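# Line up three dice on the mat by value

## Task

Place all three dice entirely on the mat so their centres lie on one straight line running directly outward from the midpoint between the two arm bases; the die with the smallest number goes closest to that midpoint and the largest farthest away. Each die must still show the number it shows now on top, and each must rest flat. Nothing may count as placed if only the robot is holding it there. At the end, release every die and move the grippers away.

## Robot and tools

Robot: two Kinova Gen3 arms, left_arm and right_arm, each with a Robotiq 2F-85 parallel gripper and a wrist camera. Bases in the scene frame: left_arm at (-0.041, +0.335, 0) m, right_arm at (-0.033, -0.300, 0) m, both turned only slightly about z. The midpoint between them is about (-0.037, 0.018, 0), so a line pointing straight away from it runs roughly along +x.

Scene frame: origin on the table top between the arms, +z up, +x out over the table, +y toward left_arm. The names left and right refer to the arms, not to sides of any image. Gripper frame: fingers point along its +z, pads close along its y. end_effector_position is the spot between the pads when shut; closed fingertips extend about 19 mm past it (6 mm when wide open), and closing pushes the tips about 13 mm further out, so keep that clearance above the table. Reported hand positions can be a little off, more so at long reach.

The row (18 numbers, used by execute_actions and move): one flat list covering both arms. First left_arm: x, y, z (metres, scene frame), qw, qx, qy, qz (orientation quaternion, w first, scene frame), gripper position, gripper speed. Then the same nine for right_arm. x, y, z and the quaternion are absolute targets, i.e. a pose, not offsets. Gripper position runs -1 to +1: +1 is 85 mm open, 0 about 41 mm, about -0.8 pads touching, -1 squeeze until blocked. Gripper speed runs -1 to +1: about 20 mm/s at -1, 85 at 0, 150 at +1. Every row must include both arms even if one stays put; for a resting arm repeat its last reported pose and its current gripper numbers (a 0 is a real command). To hold an orientation, send the same target quaternion every time rather than the drifted one in the result. A target more than 0.6 m from the arm's last reported position along any gripper axis is refused and nothing moves.

Tools:
- execute_actions: {"actions": [...], "pictures": bool}. An empty list just reports state. One action {"rows": [[18 numbers], ...], "steps": n} with up to 15 rows and up to 15 steps of 1/30 s each; each row lasts one step and the final row repeats to fill. A wait {"steps": n} (up to 300) sends nothing and counts from the previous result, including thinking time.
- move: {"target": one 18-number row, "speed": m/s from 0.002 to 0.5, default 0.25; rotation capped at twice that in rad/s}. Drives each gripper in a straight line toward its pose, both finishing together, over 0.5 to 10 s. It does not avoid obstacles or the other arm. Finger numbers are applied at the start. The result adds a move: line with the ending (done, off_target, moving, held, fault) and limits (paced means the pose was clipped; held means a safety check blocked steps, after which the arm may jump faster), plus each gripper's distance from its target.
- wait: {"seconds": 0 to 10}; robot gets nothing new.
- zoom_image: {"camera": one of cam_head_left, cam_head_right, cam_left_wrist, cam_right_wrist, "region": [x0, y0, x1, y1] pixels, at most 504x504}. Images are 672x504.
- read_manual: licence texts only.
- finished_scene: {"scene": number}; ends and grades the scene, irreversible.

Control behaviour: each step the commanded pose is clipped to within 70 mm and 16 degrees of the measured pose, then solved by damped IK with position favoured over orientation. After an action ends the arm only continues to its last clipped pose, so long moves may need follow-up; check the state line and the Hand target line. Joints brake together and may stop short after big moves.

Results: a state line left_arm: ... | right_arm: ... gives each gripper's position and quaternion. position_measured_pct is about 50 - 50 x finger position (0 = fully open); stopping below about 90 before the requested position means something is gripped; around 90 or more means pads met on nothing or something tiny. HELD marks steps where a command was withheld. pose unreachable means the clearance check altered or blocked a command to that arm. MOTOR HOT appears from 60 °C; OVER-TEMPERATURE FAULT at 75 °C makes that arm sag. A torque fault (joint load limits 48.6 N m for the first four joints, 30.6 for wrist joints, held weight included) freezes the arm 10 s.

Gripping: close with position -1 and keep sending it; release by sending a position wider than the object. For gentle grips open first, then close to just under the object's width. Fingers stay put until the position changes by 0.01 or more, but re-close if the object slips or is lost.

Avoid: dropping or knocking dice off the table (fails the job), flipping a die so its top number changes, fast or deep pushes into surfaces, arms colliding or pressing on each other, and long holding that heats motors. Random tugs on held parts or nudges to loose ones can occur. Finish with grippers open and lifted clear.

Each tool is called after "Call:" as name([rows], argument=value, ...), one row to a line, values as JSON.

## Session

Call:
execute_actions(actions=[])

Scene clock: 0.00 s of 4800.00 s.
left_arm: end_effector_position=(+0.0644, +0.1813, +0.1513) position_measured_pct=0.0 end_effector_quat_wxyz=(-0.013, +0.952, -0.307, -0.006) | right_arm: end_effector_position=(+0.1544, -0.6394, +0.1631) position_measured_pct=0.0 end_effector_quat_wxyz=(+0.066, +0.950, +0.296, -0.069)
Joint positions: left_arm=[ 0.553 -0.031  0.427  2.482 -0.004  0.712 -1.34 ] | right_arm=[ 0.655  0.336  0.42   2.024  0.059  0.732 -0.085]
Joint velocities: left_arm=[ 0.001  0.     0.001 -0.001 -0.    -0.001  0.   ] | right_arm=[ 0.002 -0.002  0.     0.     0.     0.    -0.001]
Hand target (left_arm): +0.064, +0.181, +0.151; -0.013, +0.952, -0.307, -0.006
Hand target (right_arm): +0.154, -0.639, +0.163; +0.066, +0.950, +0.296, -0.069

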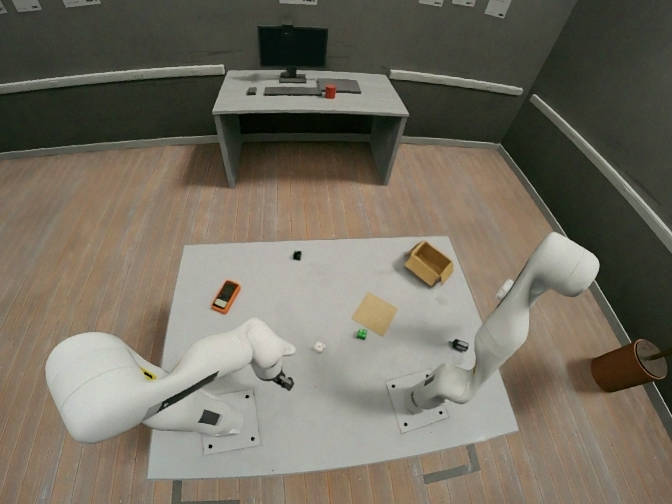

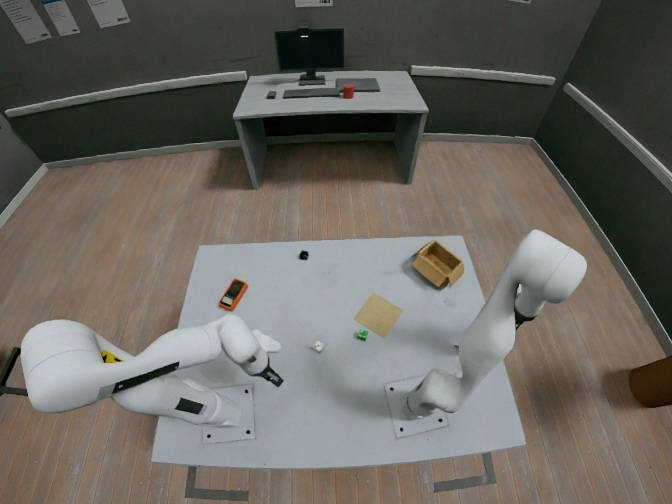

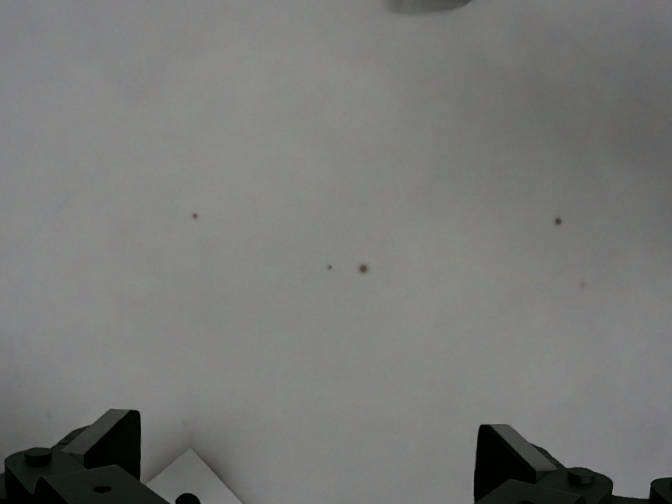

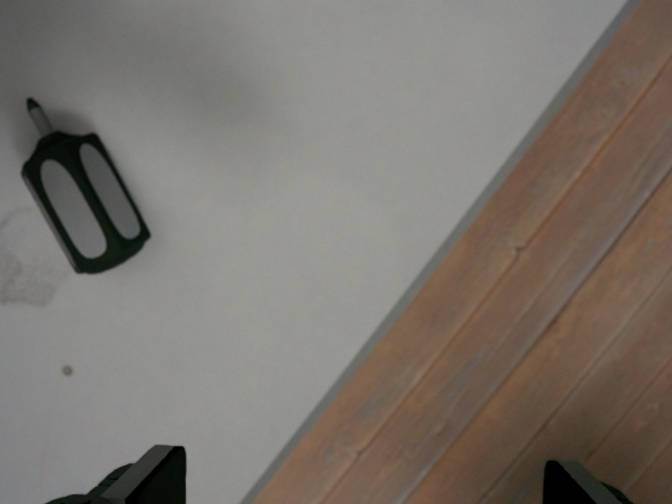

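Call:
zoom_image(camera="cam_head_left", region=[260, 230, 460, 380])

Region (260, 230, 460, 380) of cam_head_left's 672x504 image, scaled by 2.520, with more detail than that image has; it fills the top 378 rows of this view, and the rest is white.

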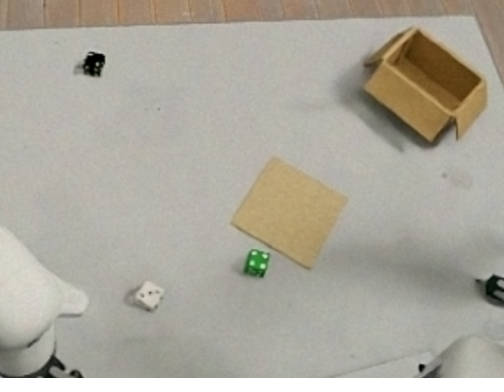

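Call:
move(target=[0.15,0.1,0.3,0,1,0,0,1,0, 0.1544,-0.6394,0.1631,0.066,0.95,0.296,-0.069,1,0])

Scene clock: 9.93 s of 4800.00 s.
left_arm: end_effector_position=(+0.1501, +0.0998, +0.3000) position_measured_pct=0.0 end_effector_quat_wxyz=(+0.000, +1.000, -0.001, -0.000) | right_arm: end_effector_position=(+0.1544, -0.6394, +0.1631) position_measured_pct=0.0 end_effector_quat_wxyz=(+0.066, +0.950, +0.296, -0.069)
Joint positions: left_arm=[ 0.501 -0.007  0.431  1.882  0.004  1.266 -0.769] | right_arm=[ 0.653  0.336  0.42   2.025  0.06   0.731 -0.087]
Joint velocities: left_arm=[-0.001  0.004 -0.    -0.003  0.     0.002  0.   ] | right_arm=[-0.002 -0.    -0.    -0.    -0.     0.    -0.002]
Hand target (left_arm): +0.150, +0.100, +0.300; +0.000, +1.000, -0.001, -0.000
Hand target (right_arm): +0.154, -0.639, +0.163; +0.066, +0.950, +0.296, -0.069
Off the commanded pose (left_arm): 0.000 m, 0 deg.
Off the commanded pose (right_arm): 0.000 m, 0 deg.
After step 90, 5.30 s passed at rest.
move: done

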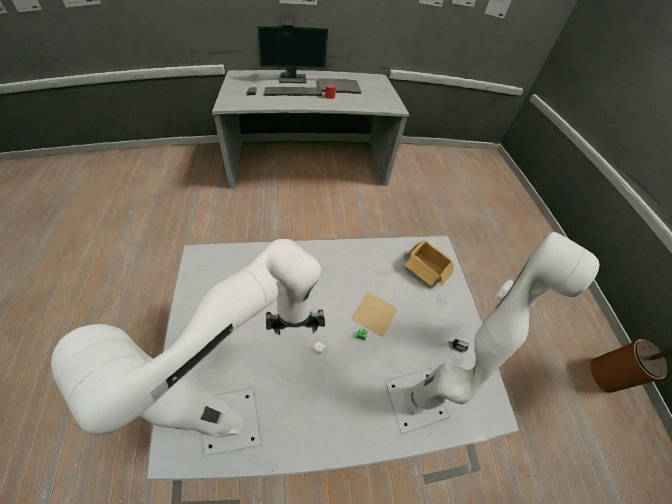

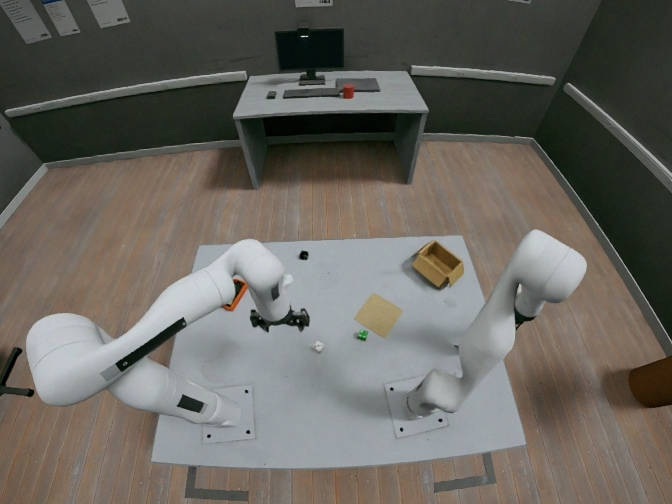

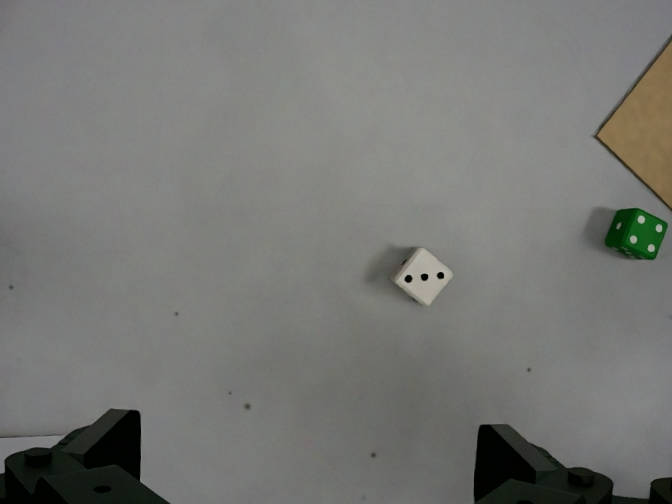

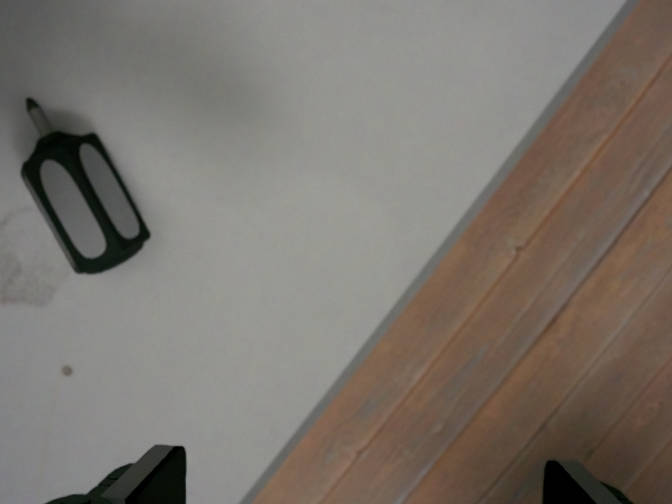

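Call:
move(target=[0.24,-0.15,0.42,0,1,0,0,1,0, 0.1544,-0.6394,0.1631,0.066,0.95,0.296,-0.069,1,0])

Scene clock: 15.57 s of 4800.00 s.
left_arm: end_effector_position=(+0.2417, -0.1488, +0.4215) position_measured_pct=0.0 end_effector_quat_wxyz=(-0.000, +1.000, -0.001, +0.001) | right_arm: end_effector_position=(+0.1544, -0.6394, +0.1631) position_measured_pct=0.0 end_effector_quat_wxyz=(+0.066, +0.950, +0.296, -0.069)
Joint positions: left_arm=[ 1.004  0.725  0.512  0.465 -0.367  1.992 -0.454] | right_arm=[ 0.653  0.336  0.42   2.025  0.06   0.731 -0.087]
Joint velocities: left_arm=[ 0.016  0.02   0.004 -0.024 -0.004  0.009 -0.002] | right_arm=[-0.001  0.     0.001  0.    -0.001  0.     0.   ]
Hand target (left_arm): +0.241, -0.150, +0.420; -0.001, +1.000, -0.002, +0.001
Hand target (right_arm): +0.154, -0.639, +0.163; +0.066, +0.950, +0.296, -0.069
Off the commanded pose (left_arm): 0.003 m, 0 deg.
Off the commanded pose (right_arm): 0.000 m, 0 deg.
After step 90, 0.80 s passed at rest.
move: done

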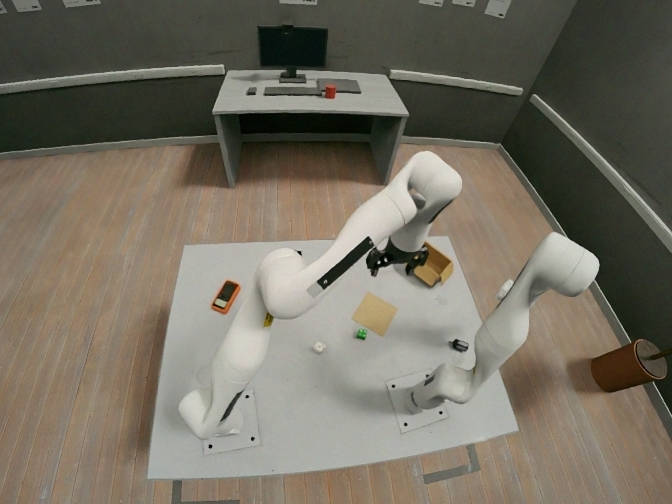

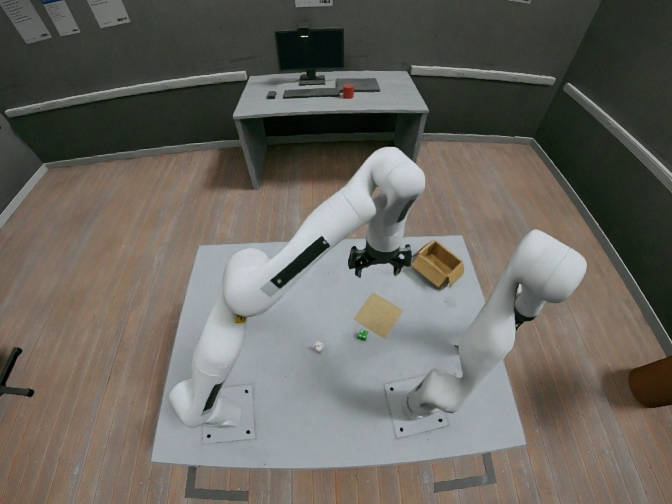

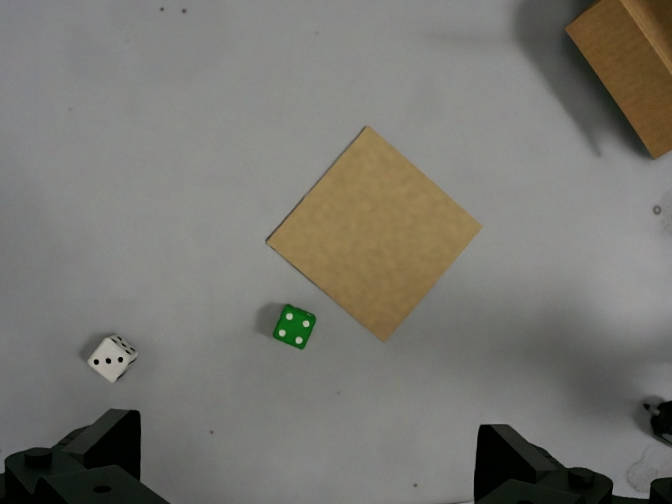

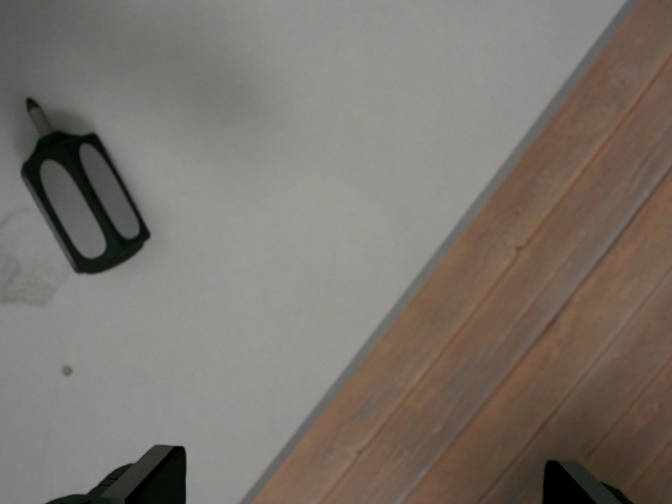

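Call:
move(target=[0.17,-0.105,0.15,0,1,0,0,1,0, 0.1544,-0.6394,0.1631,0.066,0.95,0.296,-0.069,1,0])

Scene clock: 25.30 s of 4800.00 s.
left_arm: end_effector_position=(+0.1702, -0.1044, +0.1499) position_measured_pct=0.0 end_effector_quat_wxyz=(-0.000, +1.000, +0.002, +0.000) | right_arm: end_effector_position=(+0.1544, -0.6394, +0.1631) position_measured_pct=0.0 end_effector_quat_wxyz=(+0.066, +0.950, +0.296, -0.069)
Joint positions: left_arm=[ 0.89   0.616  0.492  1.612 -0.332  0.998 -0.208] | right_arm=[ 0.653  0.336  0.42   2.025  0.06   0.731 -0.087]
Joint velocities: left_arm=[ 0.002 -0.002  0.003  0.003  0.    -0.001  0.   ] | right_arm=[ 0.     0.     0.     0.001 -0.001  0.    -0.   ]
Hand target (left_arm): +0.170, -0.104, +0.150; -0.000, +1.000, +0.002, +0.000
Hand target (right_arm): +0.154, -0.639, +0.163; +0.066, +0.950, +0.296, -0.069
Off the commanded pose (left_arm): 0.001 m, 0 deg.
Off the commanded pose (right_arm): 0.000 m, 0 deg.
After step 90, 5.20 s passed at rest.
move: done

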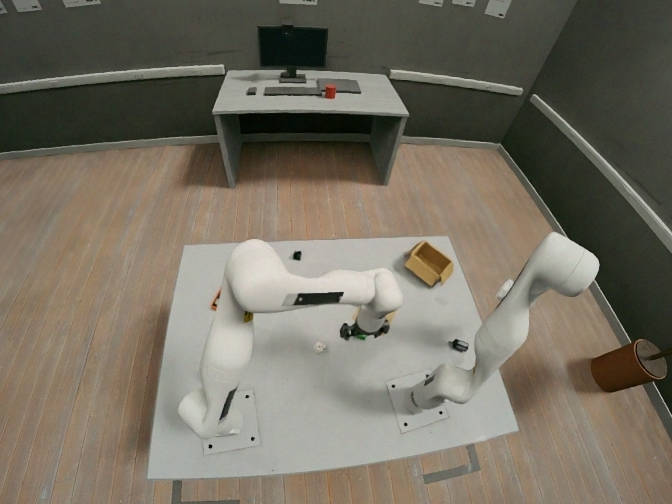

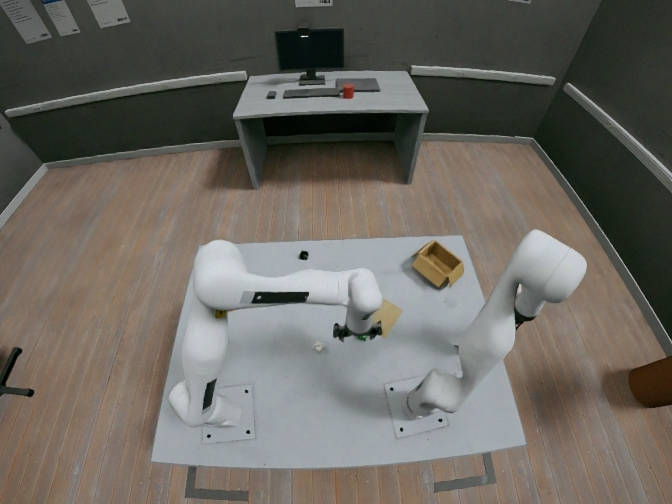

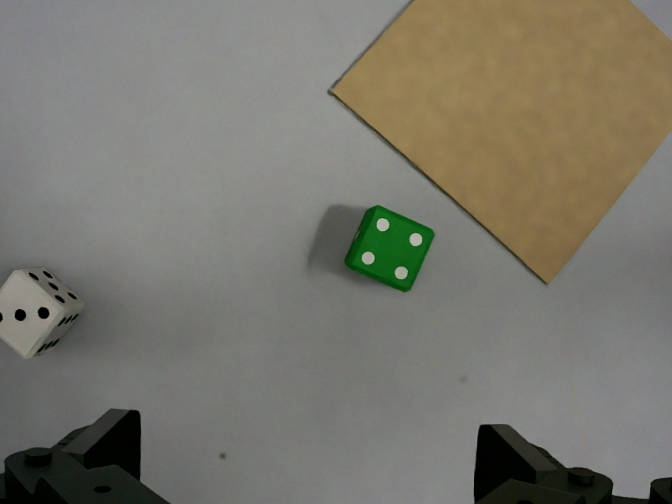

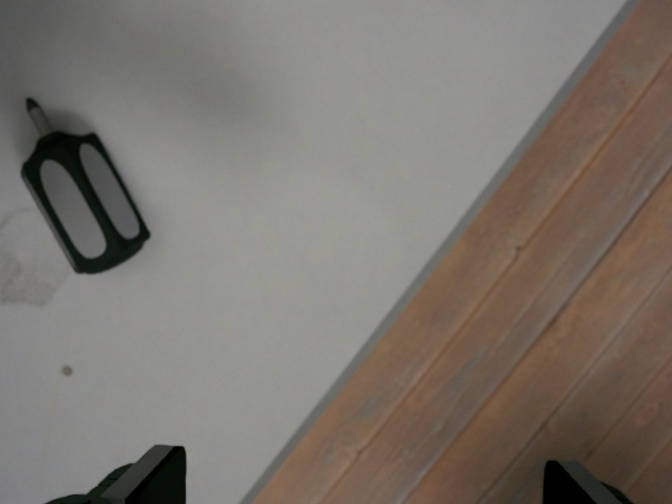

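Call:
move(target=[0.215,-0.13,0.09,0,0.985,-0.174,0,1,0, 0.1544,-0.6394,0.1631,0.066,0.95,0.296,-0.069,1,0])

Scene clock: 31.70 s of 4800.00 s.
left_arm: end_effector_position=(+0.2151, -0.1300, +0.0905) position_measured_pct=0.0 end_effector_quat_wxyz=(+0.000, +0.985, -0.174, +0.000) | right_arm: end_effector_position=(+0.1544, -0.6394, +0.1631) position_measured_pct=0.0 end_effector_quat_wxyz=(+0.066, +0.950, +0.296, -0.069)
Joint positions: left_arm=[ 0.844  0.799  0.532  1.513 -0.462  0.956 -0.536] | right_arm=[ 0.653  0.336  0.42   2.025  0.06   0.731 -0.087]
Joint velocities: left_arm=[-0.     0.006 -0.002 -0.     0.001  0.    -0.002] | right_arm=[-0.001  0.001  0.     0.001  0.    -0.    -0.001]
Hand target (left_arm): +0.215, -0.130, +0.090; -0.000, +0.985, -0.174, +0.000
Hand target (right_arm): +0.154, -0.639, +0.163; +0.066, +0.950, +0.296, -0.069
Off the commanded pose (left_arm): 0.000 m, 0 deg.
Off the commanded pose (right_arm): 0.000 m, 0 deg.
After step 90, 2.33 s passed at rest.
move: done

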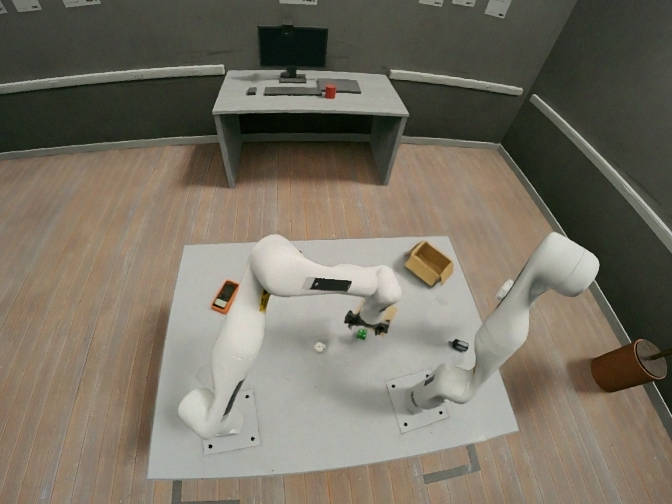

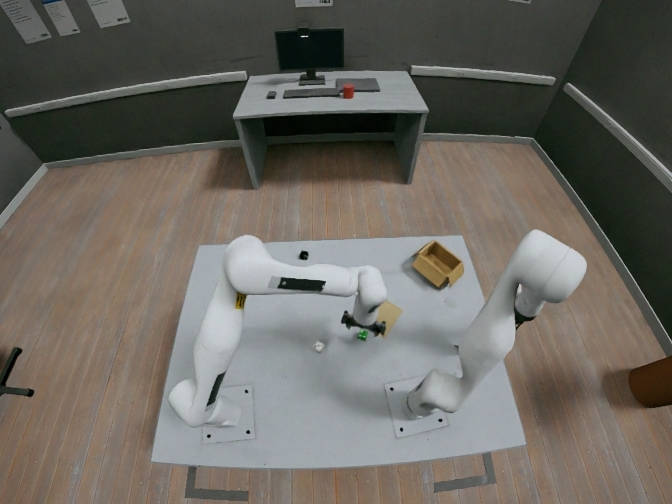

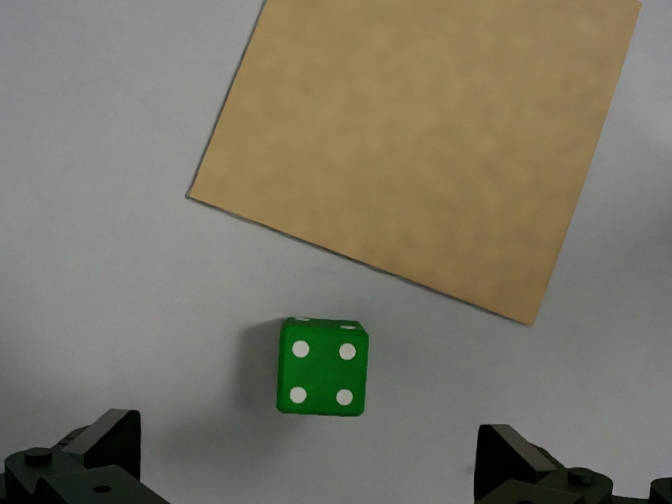

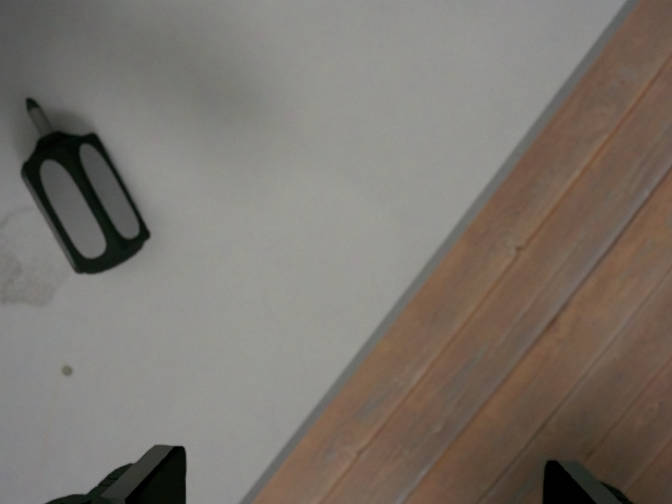

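Call:
move(target=[0.2215,-0.136,0.024,0,0.985,-0.174,0,1,0, 0.1544,-0.6394,0.1631,0.066,0.95,0.296,-0.069,1,0], speed=0.1)

Call:
execute_actions([
  {"rows":[[0.2215,-0.136,0.024,0,0.985,-0.174,0,-1,0.5, 0.1544,-0.6394,0.1631,0.066,0.95,0.296,-0.069,1,0]],"steps":15},
  {"steps":1},
])

Scene clock: 39.73 s of 4800.00 s.
left_arm: end_effector_position=(+0.2218, -0.1360, +0.0243) position_measured_pct=0.0 end_effector_quat_wxyz=(+0.000, +0.985, -0.174, +0.000) | right_arm: end_effector_position=(+0.1544, -0.6394, +0.1631) position_measured_pct=0.0 end_effector_quat_wxyz=(+0.066, +0.950, +0.296, -0.069)
Joint positions: left_arm=[ 0.871  0.914  0.48   1.519 -0.516  0.836 -0.505] | right_arm=[ 0.653  0.336  0.42   2.025  0.06   0.731 -0.087]
Joint velocities: left_arm=[ 0.002  0.004  0.002 -0.     0.    -0.     0.001] | right_arm=[-0.  0.  0. -0. -0.  0.  0.]
Hand target (left_arm): +0.222, -0.136, +0.024; -0.000, +0.985, -0.174, +0.000
Hand target (right_arm): +0.154, -0.639, +0.163; +0.066, +0.950, +0.296, -0.069
Off the commanded pose (left_arm): 0.000 m, 0 deg.
Off the commanded pose (right_arm): 0.000 m, 0 deg.
After step 90, 4.07 s passed at rest.
move: done

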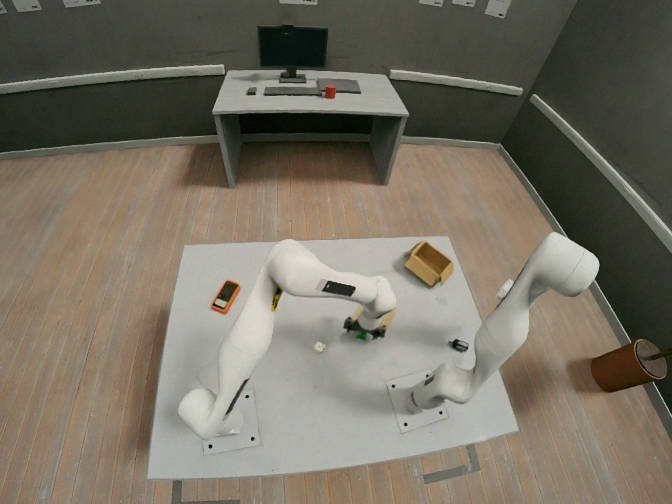

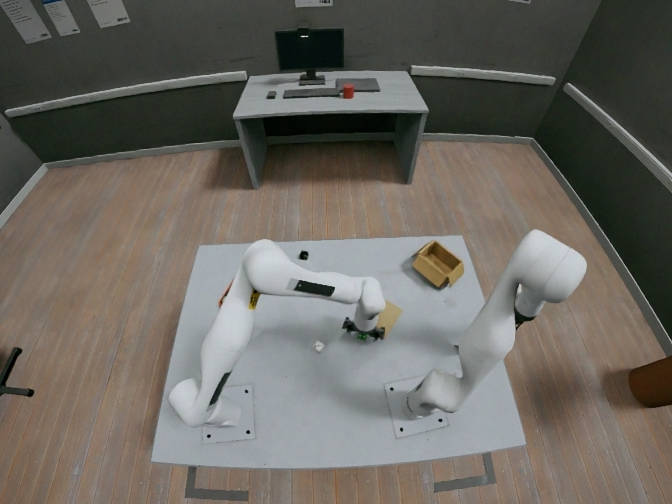

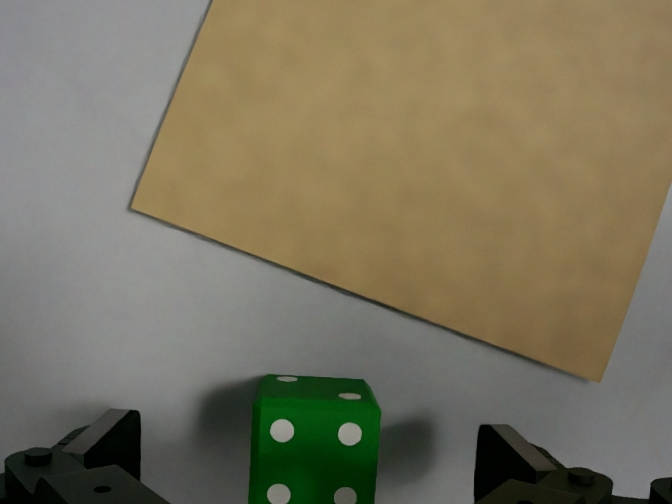

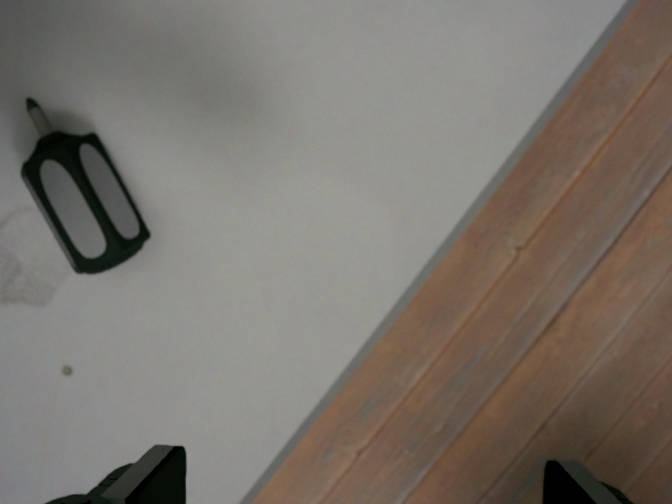

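Call:
move(target=[0.223,-0.1365,0.024,0,0.985,-0.174,0,-1,0.5, 0.1544,-0.6394,0.1631,0.066,0.95,0.296,-0.069,1,0])

Scene clock: 42.13 s of 4800.00 s.
left_arm: end_effector_position=(+0.2231, -0.1367, +0.0245) position_measured_pct=63.5 end_effector_quat_wxyz=(+0.000, +0.985, -0.174, +0.000) | right_arm: end_effector_position=(+0.1544, -0.6394, +0.1631) position_measured_pct=0.0 end_effector_quat_wxyz=(+0.066, +0.950, +0.296, -0.069)
Joint positions: left_arm=[ 0.87   0.916  0.481  1.514 -0.516  0.839 -0.508] | right_arm=[ 0.653  0.336  0.42   2.025  0.06   0.731 -0.087]
Joint velocities: left_arm=[-0.     0.    -0.     0.     0.002 -0.    -0.001] | right_arm=[ 0.001 -0.001 -0.001  0.    -0.     0.    -0.001]
Hand target (left_arm): +0.223, -0.137, +0.024; +0.000, +0.985, -0.174, -0.000
Hand target (right_arm): +0.154, -0.639, +0.163; +0.066, +0.950, +0.296, -0.069
Off the commanded pose (left_arm): 0.001 m, 0 deg.
Off the commanded pose (right_arm): 0.000 m, 0 deg.
move: done

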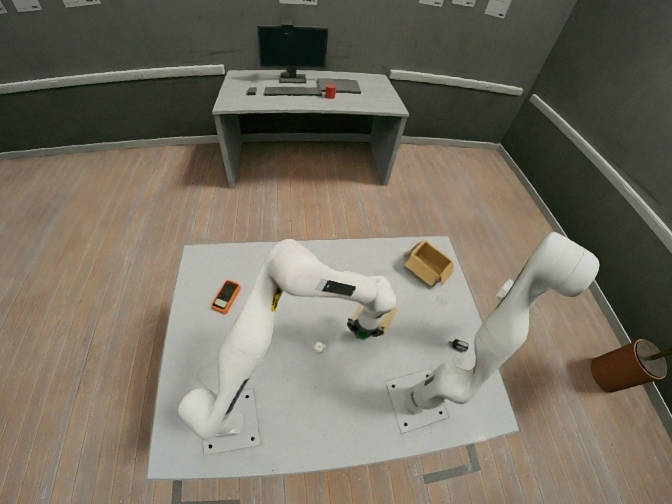

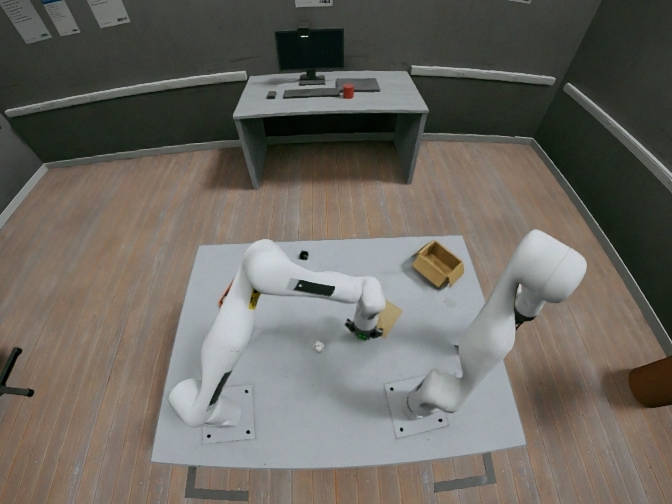

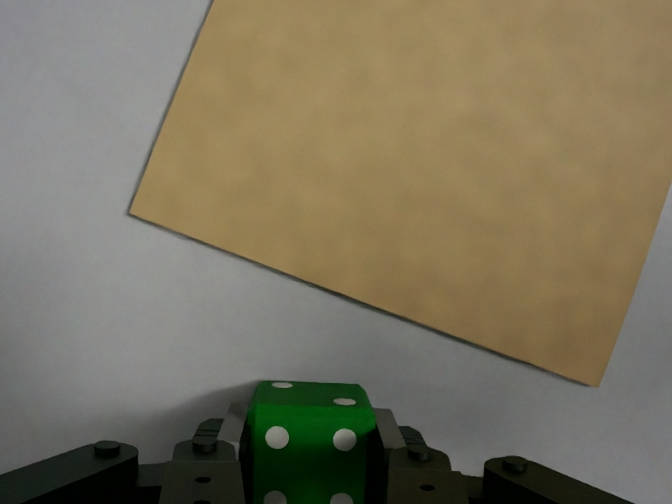

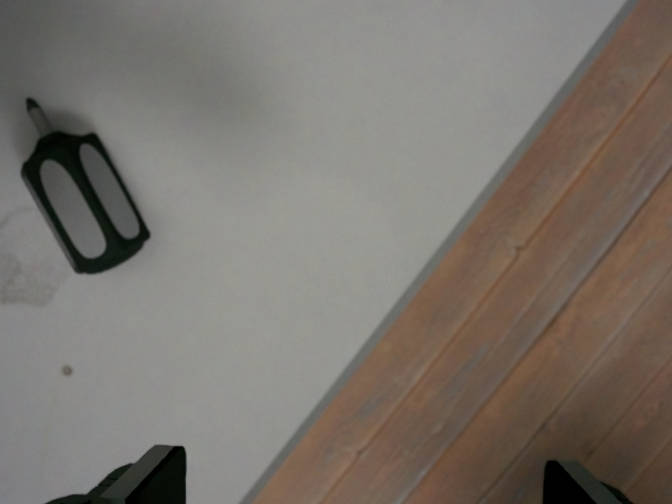

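Call:
zoom_image(camera="cam_head_right", region=[284, 240, 324, 270])

Region (284, 240, 324, 270) of cam_head_right's 672x504 image, scaled by 12.600, with more detail than that image has; it fills the top 378 rows of this view, and the rest is white.

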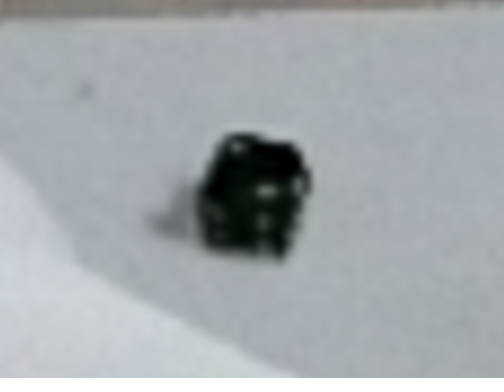

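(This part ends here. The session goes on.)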